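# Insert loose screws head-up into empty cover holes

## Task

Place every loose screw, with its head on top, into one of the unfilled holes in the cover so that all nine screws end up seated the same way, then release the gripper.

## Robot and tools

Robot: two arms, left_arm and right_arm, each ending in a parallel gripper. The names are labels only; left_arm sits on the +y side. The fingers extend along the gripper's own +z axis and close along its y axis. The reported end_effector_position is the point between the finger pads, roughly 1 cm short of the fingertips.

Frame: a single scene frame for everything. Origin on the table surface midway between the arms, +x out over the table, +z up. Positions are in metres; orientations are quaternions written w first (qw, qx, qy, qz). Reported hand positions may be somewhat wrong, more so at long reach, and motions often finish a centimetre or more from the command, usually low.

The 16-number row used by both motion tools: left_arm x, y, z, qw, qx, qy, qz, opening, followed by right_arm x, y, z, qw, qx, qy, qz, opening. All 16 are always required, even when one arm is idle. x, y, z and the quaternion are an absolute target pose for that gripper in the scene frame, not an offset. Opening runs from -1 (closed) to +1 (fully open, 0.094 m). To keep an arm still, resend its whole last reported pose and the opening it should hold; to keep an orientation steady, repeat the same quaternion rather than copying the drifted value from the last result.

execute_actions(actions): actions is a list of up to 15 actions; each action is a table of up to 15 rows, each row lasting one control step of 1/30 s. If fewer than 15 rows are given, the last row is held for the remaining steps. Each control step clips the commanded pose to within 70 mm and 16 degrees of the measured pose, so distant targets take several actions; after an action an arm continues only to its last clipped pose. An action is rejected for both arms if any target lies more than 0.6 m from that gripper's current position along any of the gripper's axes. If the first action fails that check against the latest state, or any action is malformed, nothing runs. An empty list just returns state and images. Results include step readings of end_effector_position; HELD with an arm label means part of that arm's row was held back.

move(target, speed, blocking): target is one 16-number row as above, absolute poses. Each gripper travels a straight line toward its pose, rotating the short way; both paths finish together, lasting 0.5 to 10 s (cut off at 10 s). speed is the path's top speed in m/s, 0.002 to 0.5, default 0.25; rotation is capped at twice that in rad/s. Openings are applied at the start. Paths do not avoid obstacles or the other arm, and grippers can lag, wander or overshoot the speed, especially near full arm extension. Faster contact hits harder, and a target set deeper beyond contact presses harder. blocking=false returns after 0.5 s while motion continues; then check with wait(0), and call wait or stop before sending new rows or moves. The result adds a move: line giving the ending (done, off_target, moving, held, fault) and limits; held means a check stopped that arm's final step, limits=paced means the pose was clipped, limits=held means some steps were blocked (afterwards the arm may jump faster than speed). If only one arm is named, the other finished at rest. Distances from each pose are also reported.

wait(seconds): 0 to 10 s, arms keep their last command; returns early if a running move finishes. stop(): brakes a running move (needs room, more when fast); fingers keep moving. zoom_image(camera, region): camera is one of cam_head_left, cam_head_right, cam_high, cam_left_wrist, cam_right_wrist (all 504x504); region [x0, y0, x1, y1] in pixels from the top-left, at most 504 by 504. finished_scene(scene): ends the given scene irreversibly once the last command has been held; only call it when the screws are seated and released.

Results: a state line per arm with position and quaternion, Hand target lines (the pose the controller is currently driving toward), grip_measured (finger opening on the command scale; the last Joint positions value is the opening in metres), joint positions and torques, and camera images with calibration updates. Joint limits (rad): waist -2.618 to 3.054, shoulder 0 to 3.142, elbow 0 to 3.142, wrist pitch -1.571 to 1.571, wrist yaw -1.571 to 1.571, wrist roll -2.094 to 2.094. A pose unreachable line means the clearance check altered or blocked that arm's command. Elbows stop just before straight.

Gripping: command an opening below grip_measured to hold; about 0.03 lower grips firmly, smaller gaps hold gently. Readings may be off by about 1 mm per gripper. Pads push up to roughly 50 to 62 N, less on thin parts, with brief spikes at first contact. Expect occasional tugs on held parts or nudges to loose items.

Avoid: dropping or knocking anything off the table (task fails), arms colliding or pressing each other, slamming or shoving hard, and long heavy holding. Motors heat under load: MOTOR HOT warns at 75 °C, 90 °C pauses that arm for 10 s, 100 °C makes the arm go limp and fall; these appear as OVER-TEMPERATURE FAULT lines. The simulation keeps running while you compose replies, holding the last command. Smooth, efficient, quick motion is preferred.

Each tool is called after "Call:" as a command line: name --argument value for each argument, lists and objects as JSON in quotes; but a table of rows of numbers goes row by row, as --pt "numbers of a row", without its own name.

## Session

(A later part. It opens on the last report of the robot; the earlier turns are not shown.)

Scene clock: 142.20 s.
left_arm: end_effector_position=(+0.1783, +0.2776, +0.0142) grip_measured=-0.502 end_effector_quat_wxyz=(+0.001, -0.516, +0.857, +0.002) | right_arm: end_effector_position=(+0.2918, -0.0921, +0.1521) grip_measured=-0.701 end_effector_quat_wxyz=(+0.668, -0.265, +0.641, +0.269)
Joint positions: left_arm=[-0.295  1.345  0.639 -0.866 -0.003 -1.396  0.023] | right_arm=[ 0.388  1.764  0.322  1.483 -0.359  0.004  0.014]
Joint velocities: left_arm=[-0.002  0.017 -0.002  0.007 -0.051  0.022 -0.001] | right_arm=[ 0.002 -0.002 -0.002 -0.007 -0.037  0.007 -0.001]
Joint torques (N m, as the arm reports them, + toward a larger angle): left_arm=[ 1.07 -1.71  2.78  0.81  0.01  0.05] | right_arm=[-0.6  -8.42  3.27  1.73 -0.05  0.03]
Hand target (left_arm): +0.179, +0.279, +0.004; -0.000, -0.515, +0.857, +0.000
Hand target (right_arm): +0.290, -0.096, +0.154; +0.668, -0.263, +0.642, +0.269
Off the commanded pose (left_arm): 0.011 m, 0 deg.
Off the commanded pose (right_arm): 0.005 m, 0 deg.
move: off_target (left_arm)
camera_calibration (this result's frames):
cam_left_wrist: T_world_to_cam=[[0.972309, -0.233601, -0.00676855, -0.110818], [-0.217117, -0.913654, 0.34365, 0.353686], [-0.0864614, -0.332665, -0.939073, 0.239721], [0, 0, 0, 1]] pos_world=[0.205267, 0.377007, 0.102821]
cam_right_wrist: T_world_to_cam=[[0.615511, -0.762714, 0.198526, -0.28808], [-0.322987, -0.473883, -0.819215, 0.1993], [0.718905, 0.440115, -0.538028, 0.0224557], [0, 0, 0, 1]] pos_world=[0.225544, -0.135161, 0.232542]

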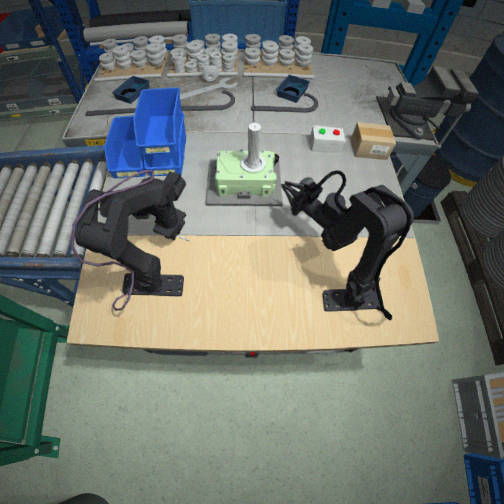

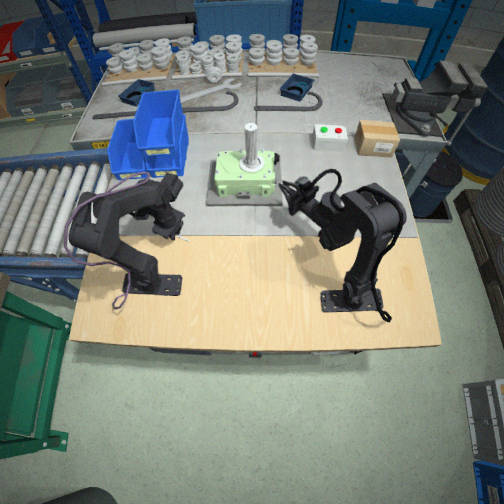

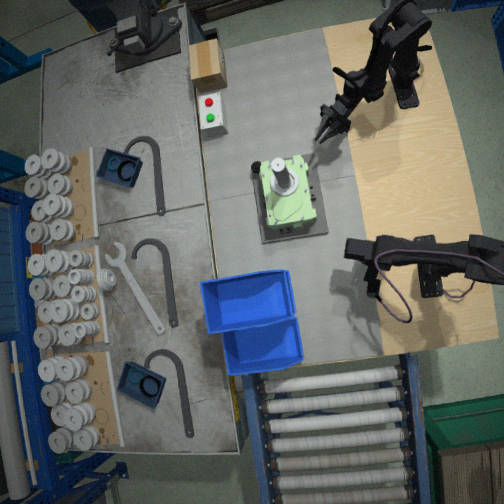

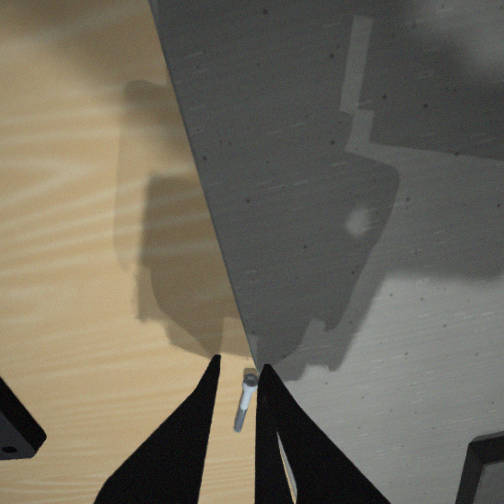

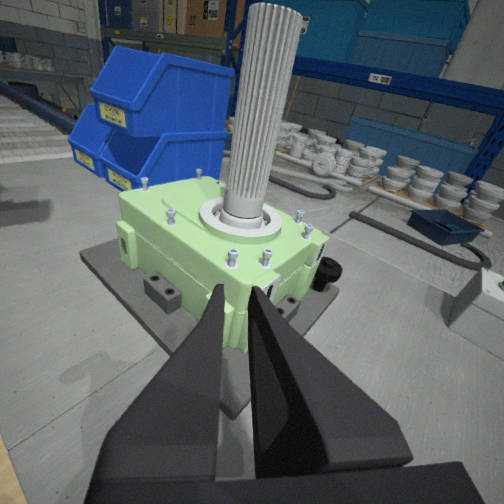

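Call:
move --target '[0.18,0.279,0.003,0,0.515,-0.857,0,-1,0.29,-0.096,0.154,0.668,-0.263,0.642,0.269,-0.7]'

Call:
move --target '[0.2,0.279,0.2,0,0.515,-0.857,0,-1,0.29,-0.096,0.154,0.668,-0.263,0.642,0.269,-0.7]'

Call:
move --target '[0.4,0.2,0.21,0.561,0.43,0.561,-0.43,-1,0.29,-0.096,0.2,0.668,-0.263,0.642,0.269,-0.7]'

Call:
move --target '[0.484,0.114,0.17,0.561,0.43,0.561,-0.43,-1,0.27,0.05,0.19,0.7,-0.1,0.7,0.1,-0.7]' --speed 0.15

Call:
zoom_image --camera "cam_high" --region '[230,180,330,260]'

Scene clock: 143.17 s.
left_arm: end_effector_position=(+0.1830, +0.2757, +0.0142) grip_measured=-0.984 end_effector_quat_wxyz=(+0.007, -0.515, +0.857, -0.007) | right_arm: end_effector_position=(+0.2918, -0.0921, +0.1524) grip_measured=-0.701 end_effector_quat_wxyz=(+0.669, -0.265, +0.640, +0.269)
Joint positions: left_arm=[-0.295  1.345  0.639 -0.846 -0.001 -1.395  0.001] | right_arm=[ 0.388  1.764  0.322  1.484 -0.359  0.004  0.014]
Joint velocities: left_arm=[ 0.002 -0.012 -0.027  0.095 -0.095  0.007 -0.   ] | right_arm=[ 0.012  0.017 -0.012  0.007  0.007 -0.007  0.001]
Joint torques (N m, as the arm reports them, + toward a larger angle): left_arm=[ 1.08 -1.67  2.79  0.65  0.    0.09] | right_arm=[-0.58 -8.41  3.25  1.71 -0.06  0.03]
Hand target (left_arm): +0.179, +0.279, +0.004; -0.000, -0.515, +0.857, +0.000
Hand target (right_arm): +0.290, -0.096, +0.154; +0.668, -0.263, +0.642, +0.269
Off the commanded pose (left_arm): 0.012 m, 1 deg.
Off the commanded pose (right_arm): 0.005 m, 0 deg.
move: off_target (left_arm)
camera_calibration (this result's frames):
cam_left_wrist: T_world_to_cam=[[0.971887, -0.235075, 0.0132431, -0.115603], [-0.224964, -0.910543, 0.346846, 0.353512], [-0.0694764, -0.340074, -0.937829, 0.238457], [0, 0, 0, 1]] pos_world=[0.208448, 0.375806, 0.102548]
cam_right_wrist: T_world_to_cam=[[0.615303, -0.762806, 0.198817, -0.288123], [-0.322129, -0.473504, -0.819772, 0.199386], [0.719468, 0.440364, -0.537071, 0.0223239], [0, 0, 0, 1]] pos_world=[0.22545, -0.135203, 0.232724]

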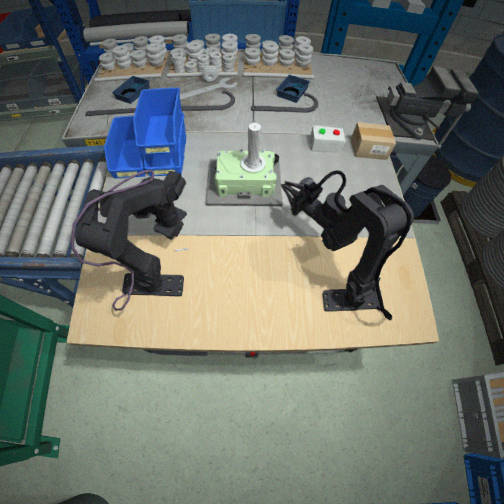

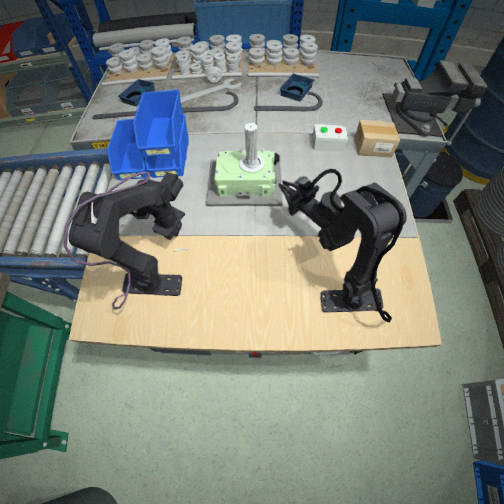

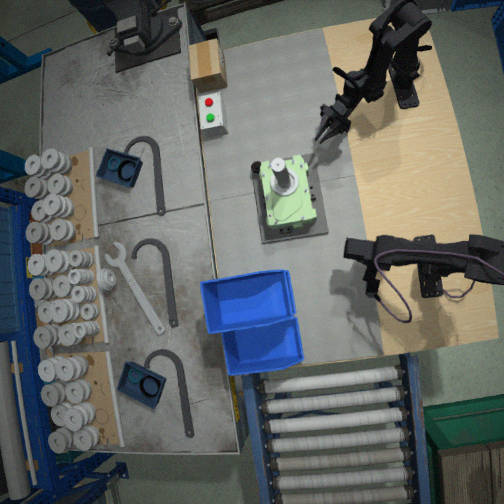

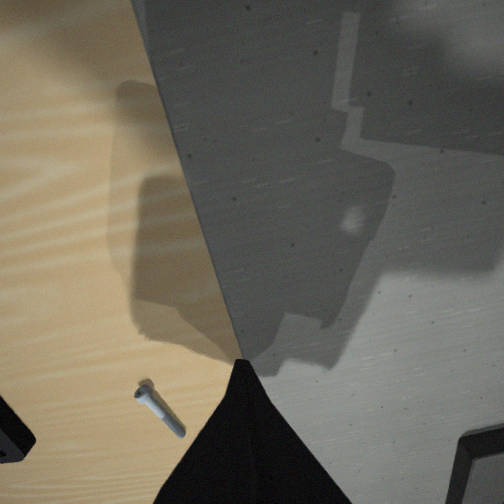

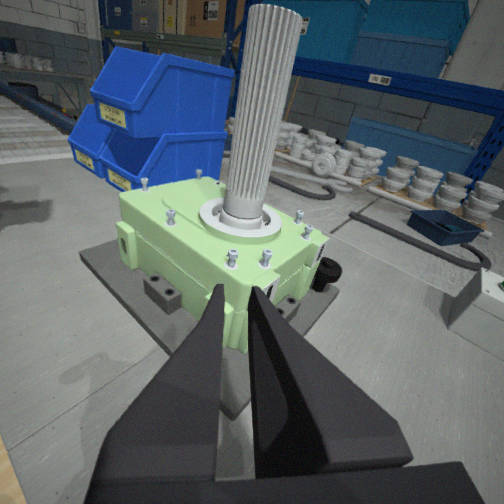

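Scene clock: 144.60 s.
left_arm: end_effector_position=(+0.2019, +0.2759, +0.1952) grip_measured=-0.984 end_effector_quat_wxyz=(+0.022, -0.515, +0.856, -0.023) | right_arm: end_effector_position=(+0.2917, -0.0921, +0.1527) grip_measured=-0.701 end_effector_quat_wxyz=(+0.669, -0.265, +0.640, +0.269)
Joint positions: left_arm=[-0.266  1.306  1.346 -1.547 -0.001 -1.367  0.001] | right_arm=[ 0.388  1.764  0.322  1.486 -0.359  0.004  0.014]
Joint velocities: left_arm=[ 0.002 -0.002 -0.012 -0.022  0.081 -0.066  0.001] | right_arm=[-0.002 -0.002 -0.012  0.037 -0.007  0.051  0.   ]
Joint torques (N m, as the arm reports them, + toward a larger angle): left_arm=[ 1.05 -3.72  6.26  0.19  0.    0.09] | right_arm=[-0.59 -8.42  3.26  1.71 -0.06  0.04]
Hand target (left_arm): +0.200, +0.279, +0.199; +0.021, -0.515, +0.857, -0.022
Hand target (right_arm): +0.290, -0.096, +0.154; +0.668, -0.263, +0.642, +0.269
Off the commanded pose (left_arm): 0.006 m, 4 deg.
Off the commanded pose (right_arm): 0.004 m, 0 deg.
joint sent to its limit (left arm) — the command would take joint 4 (wrist pitch) past its lower limit, so that joint was sent only as far as its limit.
move: off_target (left_arm)
camera_calibration (this result's frames):
cam_left_wrist: T_world_to_cam=[[0.970633, -0.23352, 0.0577966, -0.145239], [-0.238834, -0.906639, 0.347799, 0.296741], [-0.0288176, -0.351389, -0.935786, 0.404124], [0, 0, 0, 1]] pos_world=[0.223491, 0.377126, 0.283362]
cam_right_wrist: T_world_to_cam=[[0.615026, -0.762929, 0.199205, -0.288181], [-0.320985, -0.472999, -0.820513, 0.199501], [0.720217, 0.440695, -0.535795, 0.0221479], [0, 0, 0, 1]] pos_world=[0.225324, -0.135259, 0.232967]

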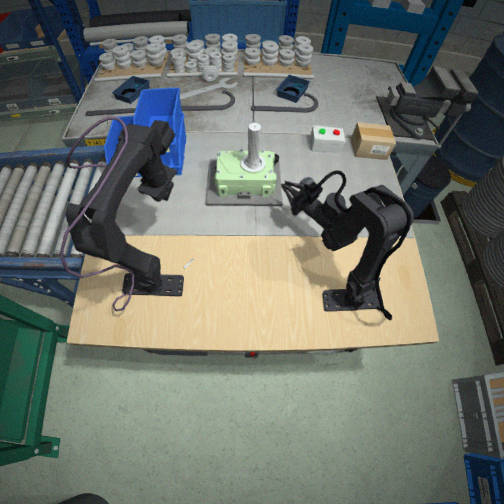

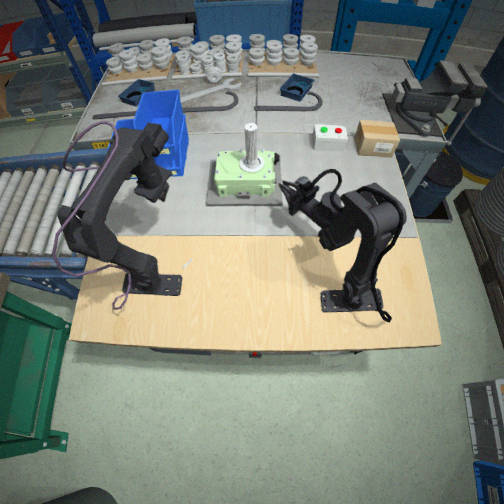

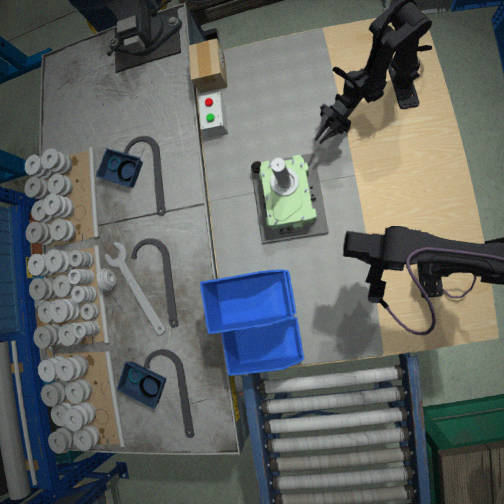

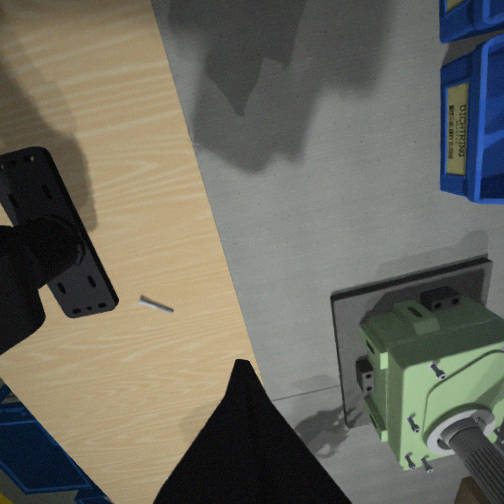

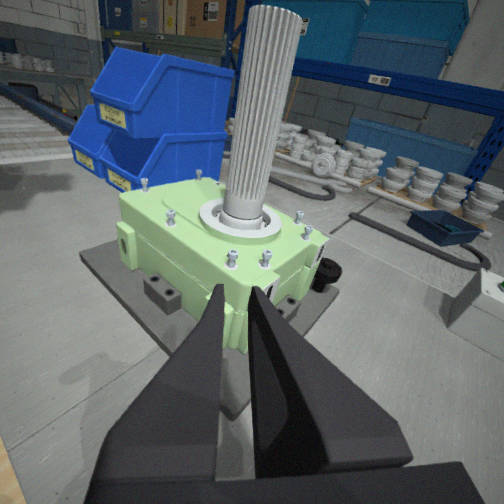

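Scene clock: 150.53 s.
left_arm: end_effector_position=(+0.3975, +0.1964, +0.2094) grip_measured=-0.984 end_effector_quat_wxyz=(+0.562, +0.425, +0.567, -0.427) | right_arm: end_effector_position=(+0.2867, -0.0943, +0.1867) grip_measured=-0.701 end_effector_quat_wxyz=(+0.659, -0.265, +0.650, +0.269)
Joint positions: left_arm=[0.114 1.824 0.882 0.921 1.389 0.015 0.001] | right_arm=[ 0.388  1.497  0.35   1.161 -0.359  0.004  0.014]
Joint velocities: left_arm=[ 0.007  0.012 -0.037  0.183 -0.037  0.007 -0.001] | right_arm=[-0.007  0.002  0.012 -0.051 -0.022  0.037 -0.001]
Joint torques (N m, as the arm reports them, + toward a larger angle): left_arm=[ 0.41 -6.84  6.15  1.48  0.16 -0.09] | right_arm=[-0.59 -7.48  7.35  1.65 -0.07  0.04]
Hand target (left_arm): +0.400, +0.198, +0.211; +0.563, +0.427, +0.563, -0.429
Hand target (right_arm): +0.290, -0.096, +0.200; +0.668, -0.263, +0.642, +0.269
Off the commanded pose (left_arm): 0.004 m, 1 deg.
Off the commanded pose (right_arm): 0.014 m, 1 deg.
move: off_target (right_arm)
camera_calibration (this result's frames):
cam_left_wrist: T_world_to_cam=[[-0.928223, -0.271859, 0.253958, 0.366759], [-0.326958, 0.270466, -0.905509, 0.332734], [0.177484, -0.923548, -0.339939, 0.3007], [0, 0, 0, 1]] pos_world=[0.395855, 0.287425, 0.310372]
cam_right_wrist: T_world_to_cam=[[0.62021, -0.760639, 0.191748, -0.293413], [-0.342556, -0.482526, -0.806117, 0.227272], [0.705688, 0.434277, -0.559829, 0.0530286], [0, 0, 0, 1]] pos_world=[0.222409, -0.136546, 0.269156]

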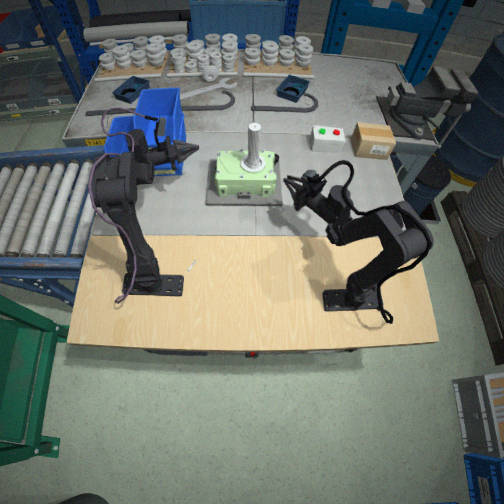

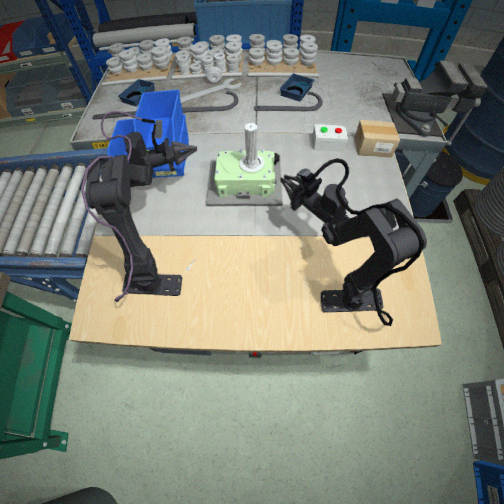

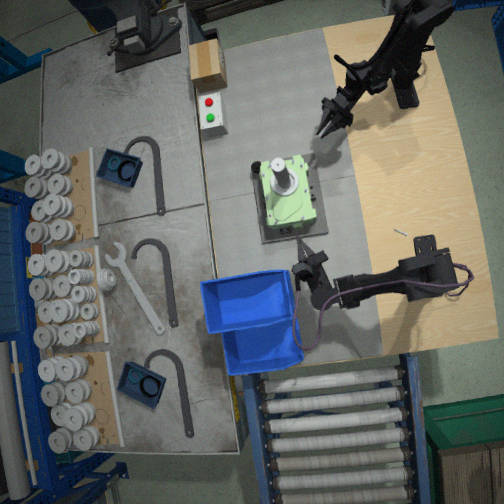

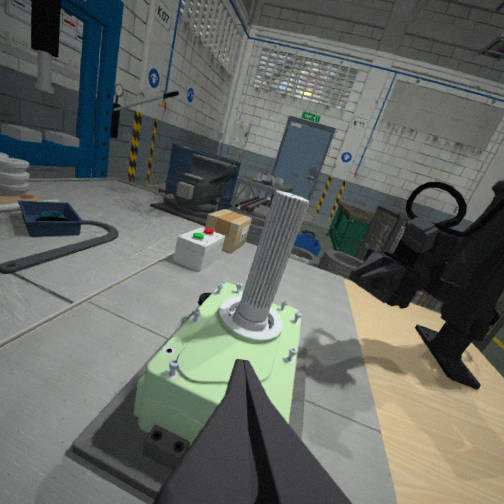

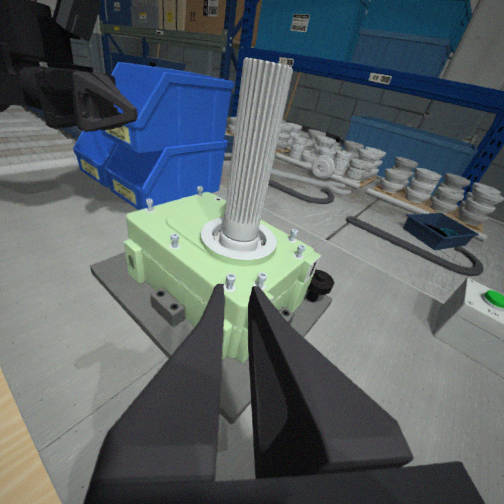

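Scene clock: 152.77 s.
left_arm: end_effector_position=(+0.4780, +0.1181, +0.1685) grip_measured=-0.984 end_effector_quat_wxyz=(+0.561, +0.433, +0.559, -0.430) | right_arm: end_effector_position=(+0.2709, +0.0457, +0.1952) grip_measured=-0.701 end_effector_quat_wxyz=(+0.703, -0.096, +0.696, +0.108)
Joint positions: left_arm=[-0.083  2.187  1.233  0.952  1.212  0.007  0.001] | right_arm=[1.091 1.852 0.814 1.058 0.83  0.001 0.014]
Joint velocities: left_arm=[-0.017 -0.017  0.012 -0.022 -0.051 -0.081 -0.   ] | right_arm=[-0.027  0.017  0.002 -0.051 -0.007 -0.022 -0.   ]
Joint torques (N m, as the arm reports them, + toward a larger angle): left_arm=[-0.75 -9.72  7.2   1.42 -0.17 -0.1 ] | right_arm=[ 0.27 -7.96  7.61  1.43  0.06  0.02]
Hand target (left_arm): +0.484, +0.114, +0.171; +0.562, +0.430, +0.561, -0.430
Hand target (right_arm): +0.272, +0.050, +0.190; +0.700, -0.099, +0.700, +0.101
Off the commanded pose (left_arm): 0.007 m, 0 deg.
Off the commanded pose (right_arm): 0.007 m, 1 deg.
move: done
camera_calibration (this result's frames):
cam_left_wrist: T_world_to_cam=[[-0.936149, -0.252631, 0.244545, 0.433729], [-0.312125, 0.276909, -0.90879, 0.335891], [0.161872, -0.927092, -0.338081, 0.207808], [0, 0, 0, 1]] pos_world=[0.477237, 0.209219, 0.269444]
cam_right_wrist: T_world_to_cam=[[0.19485, -0.964776, 0.176749, -0.0512493], [-0.532142, -0.255359, -0.807227, 0.337471], [0.823928, 0.0632327, -0.563155, -0.00630459], [0, 0, 0, 1]] pos_world=[0.194763, 0.0371308, 0.277923]

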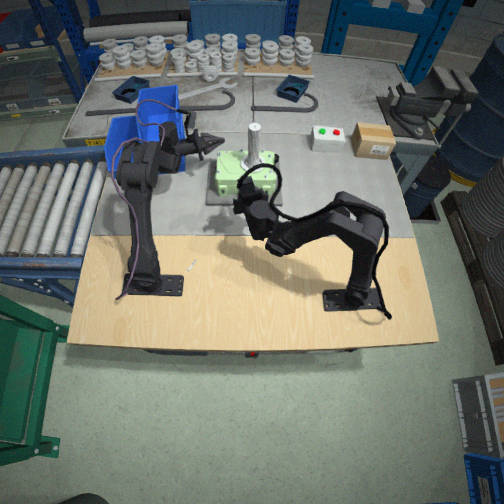

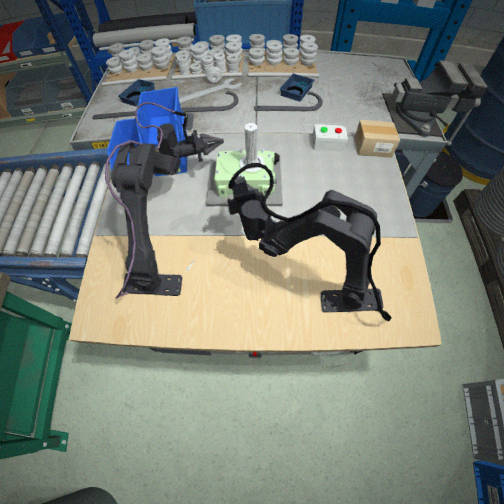

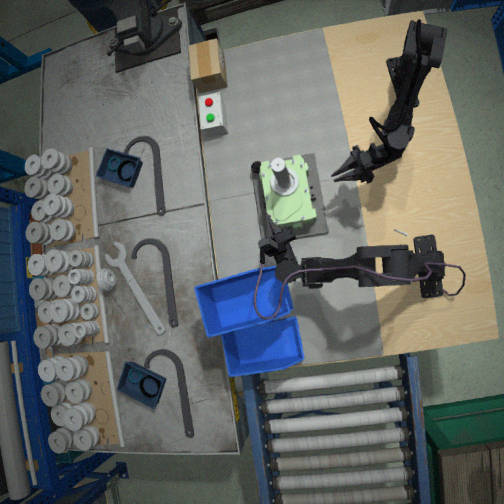

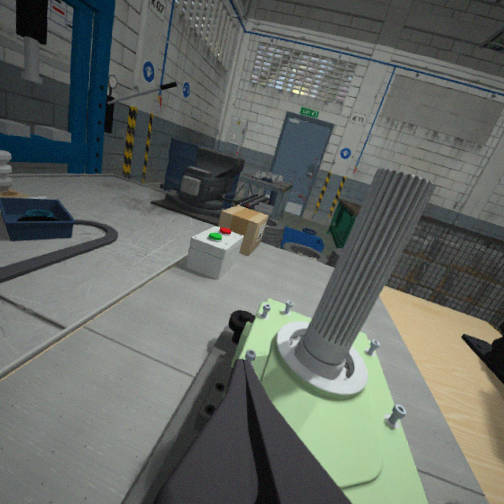

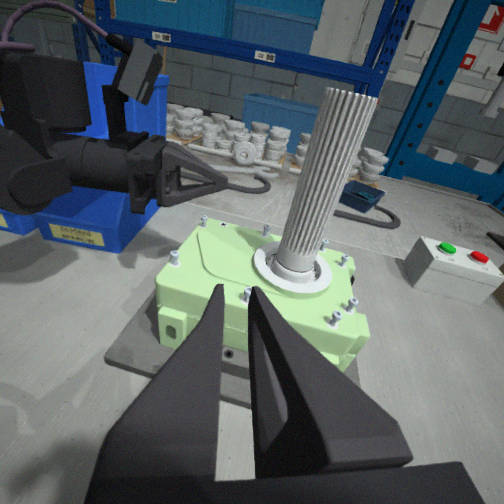

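Region (230, 180, 330, 260) of cam_high's 504x504 image, scaled by 5.040, with more detail than that image has; it fills the top 403 rows of this view, and the rest is white.

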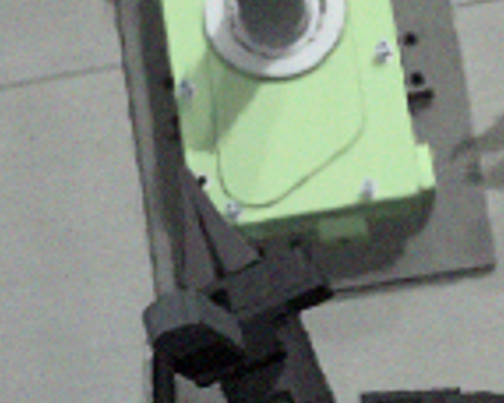

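Call:
move --target '[0.4,0.25,0.22,0.561,0.43,0.561,-0.43,-0.5,0.07,0.22,0.1,0,0.976,-0.216,0,-0.5]'

Scene clock: 158.63 s.
left_arm: end_effector_position=(+0.4061, +0.2469, +0.2171) grip_measured=-0.502 end_effector_quat_wxyz=(+0.565, +0.434, +0.558, -0.426) | right_arm: end_effector_position=(+0.0734, +0.2224, +0.1045) grip_measured=-0.501 end_effector_quat_wxyz=(-0.129, +0.966, -0.223, -0.007)
Joint positions: left_arm=[ 0.25   1.88   0.972  0.952  1.539 -0.028  0.023] | right_arm=[ 1.314  2.659  2.842 -1.495 -0.015 -1.343  0.023]
Joint velocities: left_arm=[ 0.007  0.007  0.002  0.051 -0.007  0.007 -0.001] | right_arm=[ 0.017 -0.007 -0.017 -0.007  0.022 -0.037  0.   ]
Joint torques (N m, as the arm reports them, + toward a larger angle): left_arm=[ 0.92 -9.83  3.72  1.19  0.11 -0.1 ] | right_arm=[  0.26 -14.98   7.89   0.59  -0.03  -0.08]
Hand target (left_arm): +0.400, +0.249, +0.219; +0.562, +0.430, +0.561, -0.430
Hand target (right_arm): +0.071, +0.221, +0.099; -0.121, +0.968, -0.219, -0.006
Off the commanded pose (left_arm): 0.007 m, 1 deg.
Off the commanded pose (right_arm): 0.006 m, 15 deg.
elbow stopped short (right arm): the move would have taken joint 3 (elbow) straighter than the controller allows; a more bent joint 3 avoids this.
move: off_target (right_arm)
camera_calibration (this result's frames):
cam_left_wrist: T_world_to_cam=[[-0.937337, -0.258497, 0.233619, 0.391367], [-0.303365, 0.275698, -0.912118, 0.319422], [0.171372, -0.925835, -0.336841, 0.35081], [0, 0, 0, 1]] pos_world=[0.403626, 0.337896, 0.318087]
cam_right_wrist: T_world_to_cam=[[0.247103, 0.908393, 0.337286, -0.26347], [0.737978, -0.401998, 0.54202, 0.0026693], [0.627956, 0.114975, -0.769709, 0.118648], [0, 0, 0, 1]] pos_world=[-0.0113712, 0.226766, 0.178742]

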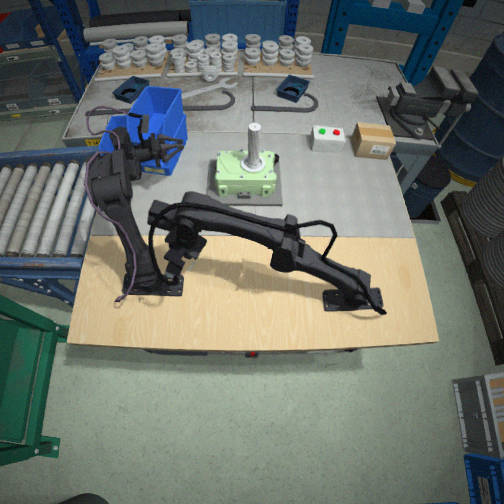

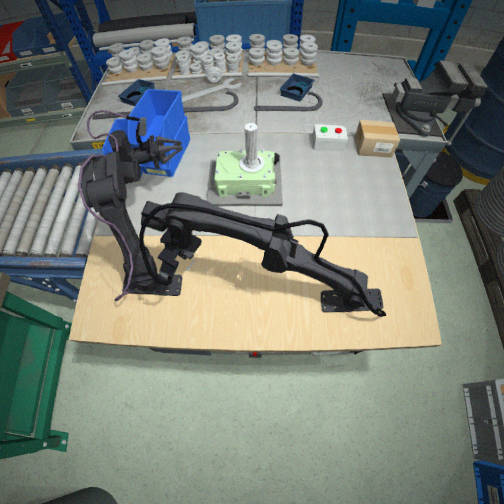

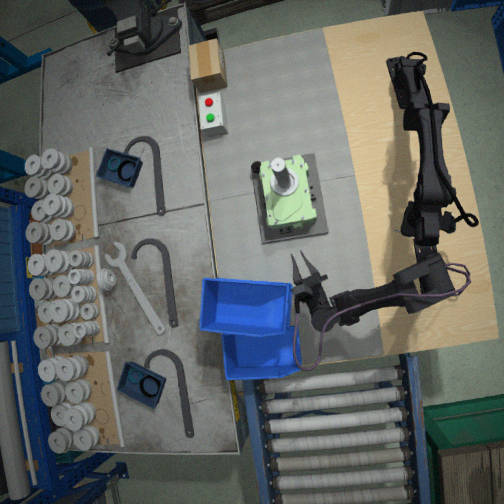

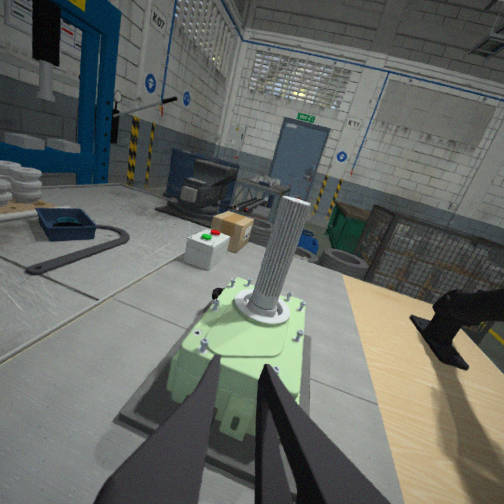

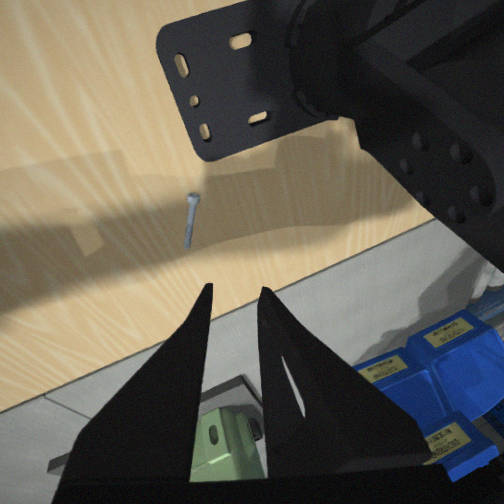

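Call:
move --target '[0.3,0.27,0.2,0.561,0.43,0.561,-0.43,-0.5,0.2,-0.1,0.2,0.7,-0.1,0.7,0.1,-0.7]'

Call:
move --target '[0.075,0.216,0.07,0,0.216,0.976,0,-0.5,0.2,-0.1,0.2,0.7,-0.1,0.7,0.1,-0.7]'

Scene clock: 164.20 s.
left_arm: end_effector_position=(+0.3061, +0.2686, +0.1978) grip_measured=-0.502 end_effector_quat_wxyz=(+0.588, +0.382, +0.595, -0.393) | right_arm: end_effector_position=(+0.1976, -0.0935, +0.2004) grip_measured=-0.699 end_effector_quat_wxyz=(+0.701, -0.114, +0.696, +0.102)
Joint positions: left_arm=[ 0.414  1.54   0.476  1.073  1.554 -0.026  0.023] | right_arm=[ 1.108  1.171  0.229  0.949  0.829 -0.024  0.014]
Joint velocities: left_arm=[ 0.007 -0.017  0.012  0.037 -0.125 -0.022  0.   ] | right_arm=[ 0.017  0.012 -0.007 -0.022  0.007 -0.081  0.   ]
Joint torques (N m, as the arm reports them, + toward a larger angle): left_arm=[ 1.04 -6.48  3.16  1.35  0.11  0.04] | right_arm=[-0.51 -4.53  5.06  1.63  0.07  0.06]
Hand target (left_arm): +0.301, +0.269, +0.199; +0.592, +0.386, +0.592, -0.387
Hand target (right_arm): +0.198, -0.101, +0.201; +0.703, -0.104, +0.696, +0.100
Off the commanded pose (left_arm): 0.007 m, 9 deg.
Off the commanded pose (right_arm): 0.007 m, 2 deg.
joint sent to its limit (left arm) — the command would take joint 5 (wrist yaw) past its upper limit, so that joint was sent only as far as its limit.
move: off_target (left_arm)
camera_calibration (this result's frames):
cam_left_wrist: T_world_to_cam=[[-0.880822, -0.391094, 0.26683, 0.319519], [-0.369796, 0.216384, -0.903564, 0.300099], [0.295641, -0.894552, -0.335221, 0.334776], [0, 0, 0, 1]] pos_world=[0.293441, 0.3595, 0.298126]
cam_right_wrist: T_world_to_cam=[[0.21144, -0.9546, 0.209837, -0.181071], [-0.525597, -0.292057, -0.799031, 0.260715], [0.82404, 0.0586574, -0.563487, 0.0654231], [0, 0, 0, 1]] pos_world=[0.121405, -0.100544, 0.28318]

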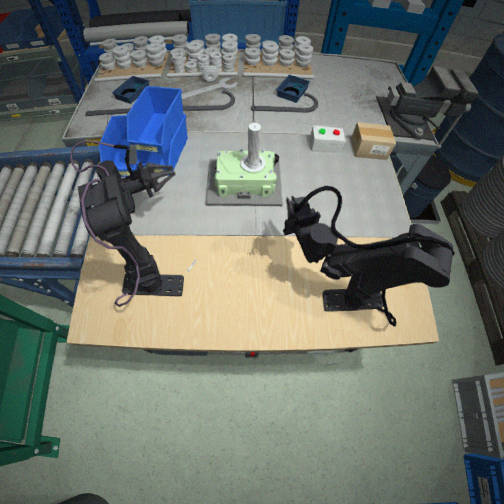

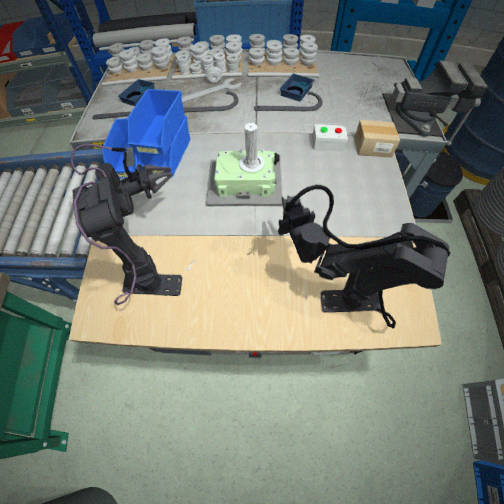

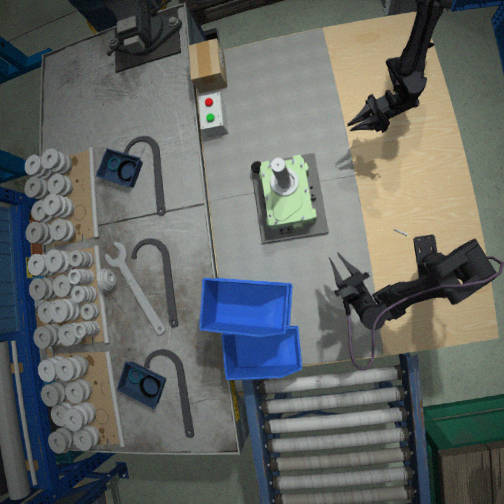

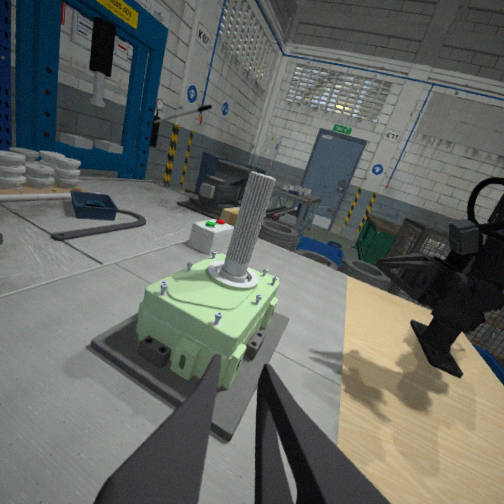

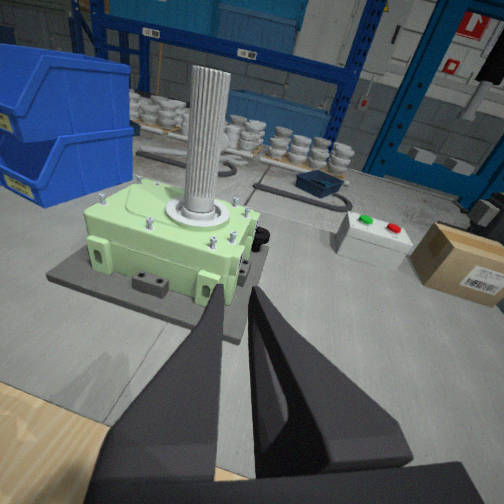

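Scene clock: 167.90 s.
left_arm: end_effector_position=(+0.1809, +0.2302, +0.1349) grip_measured=-0.502 end_effector_quat_wxyz=(+0.586, +0.305, +0.660, -0.358) | right_arm: end_effector_position=(+0.1978, -0.0943, +0.2004) grip_measured=-0.699 end_effector_quat_wxyz=(+0.701, -0.106, +0.697, +0.107)
Joint positions: left_arm=[ 0.514  0.502  0.007 -0.059  1.461  0.436  0.023] | right_arm=[ 1.108  1.171  0.229  0.95   0.834 -0.006  0.014]
Joint velocities: left_arm=[-0.017  0.002  0.017  0.051 -0.11  -0.051  0.001] | right_arm=[-0.007  0.007  0.002  0.051  0.022  0.022 -0.002]
Joint torques (N m, as the arm reports them, + toward a larger angle): left_arm=[ 0.    1.66  5.98  1.37  0.34 -0.05] | right_arm=[-0.72 -3.81  6.11  1.46  0.07  0.05]
Hand target (left_arm): +0.181, +0.230, +0.135; +0.584, +0.303, +0.661, -0.360
Hand target (right_arm): +0.200, -0.100, +0.200; +0.700, -0.100, +0.700, +0.100
Off the commanded pose (left_arm): 0.125 m, 89 deg; position and orientation clipped at the last step of the last action.
Off the commanded pose (right_arm): 0.006 m, 1 deg.
move: held (left_arm); limits=paced,held; held on 44 of 111 steps (left_arm), including the last (left_arm)
pose unreachable (left arm): on one or more control steps of this call, first in action 0 (counted from 0), this arm could not follow its commanded pose, so it was not sent that pose on those steps. On the call's last step it was still not sent that pose. It may still have moved: this result reports where it is.
cause: the commanded pose would bring two parts of the arm too close to each other (its upper arm (the part past joint 2) and its wrist (the part past joint 5), with joints 3 (elbow) to 5 (wrist yaw) between them).
camera_calibration (this result's frames):
cam_left_wrist: T_world_to_cam=[[-0.761343, -0.540879, 0.357501, 0.211611], [-0.501383, 0.141575, -0.853564, 0.239433], [0.411062, -0.8291, -0.378974, 0.286323], [0, 0, 0, 1]] pos_world=[0.16346, 0.317949, 0.23723]
cam_right_wrist: T_world_to_cam=[[0.207813, -0.959061, 0.192396, -0.178154], [-0.53109, -0.275801, -0.801172, 0.263711], [0.821436, 0.0643139, -0.566662, 0.0669771], [0, 0, 0, 1]] pos_world=[0.122059, -0.102436, 0.283507]

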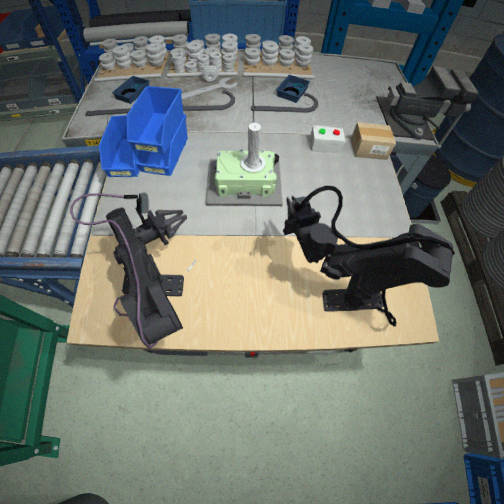

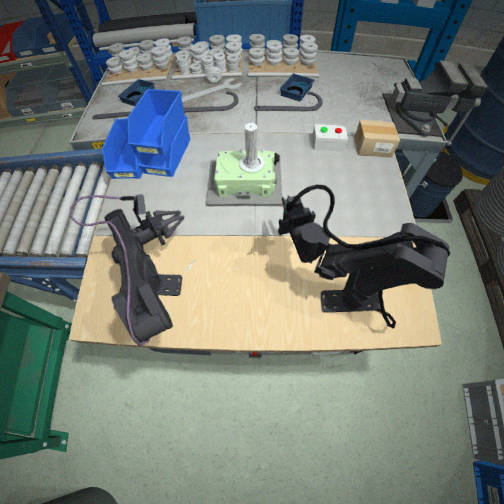

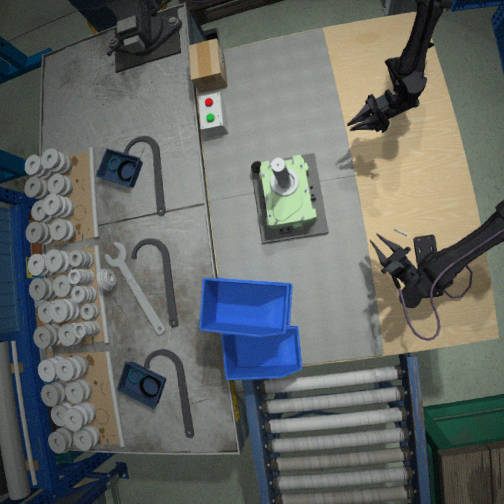

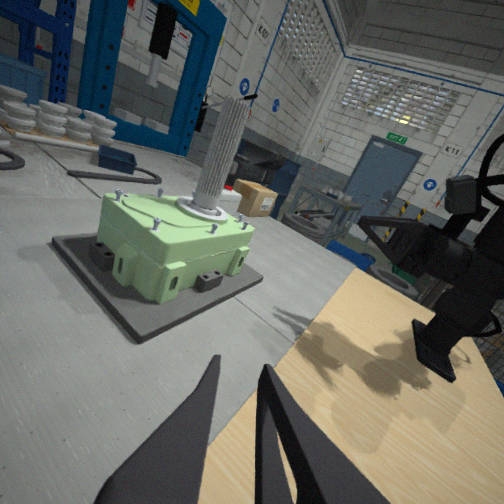

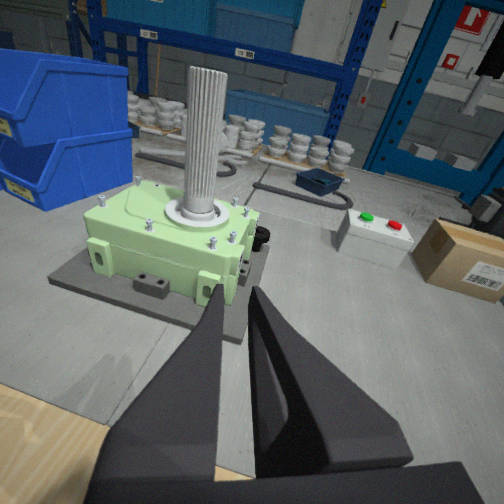

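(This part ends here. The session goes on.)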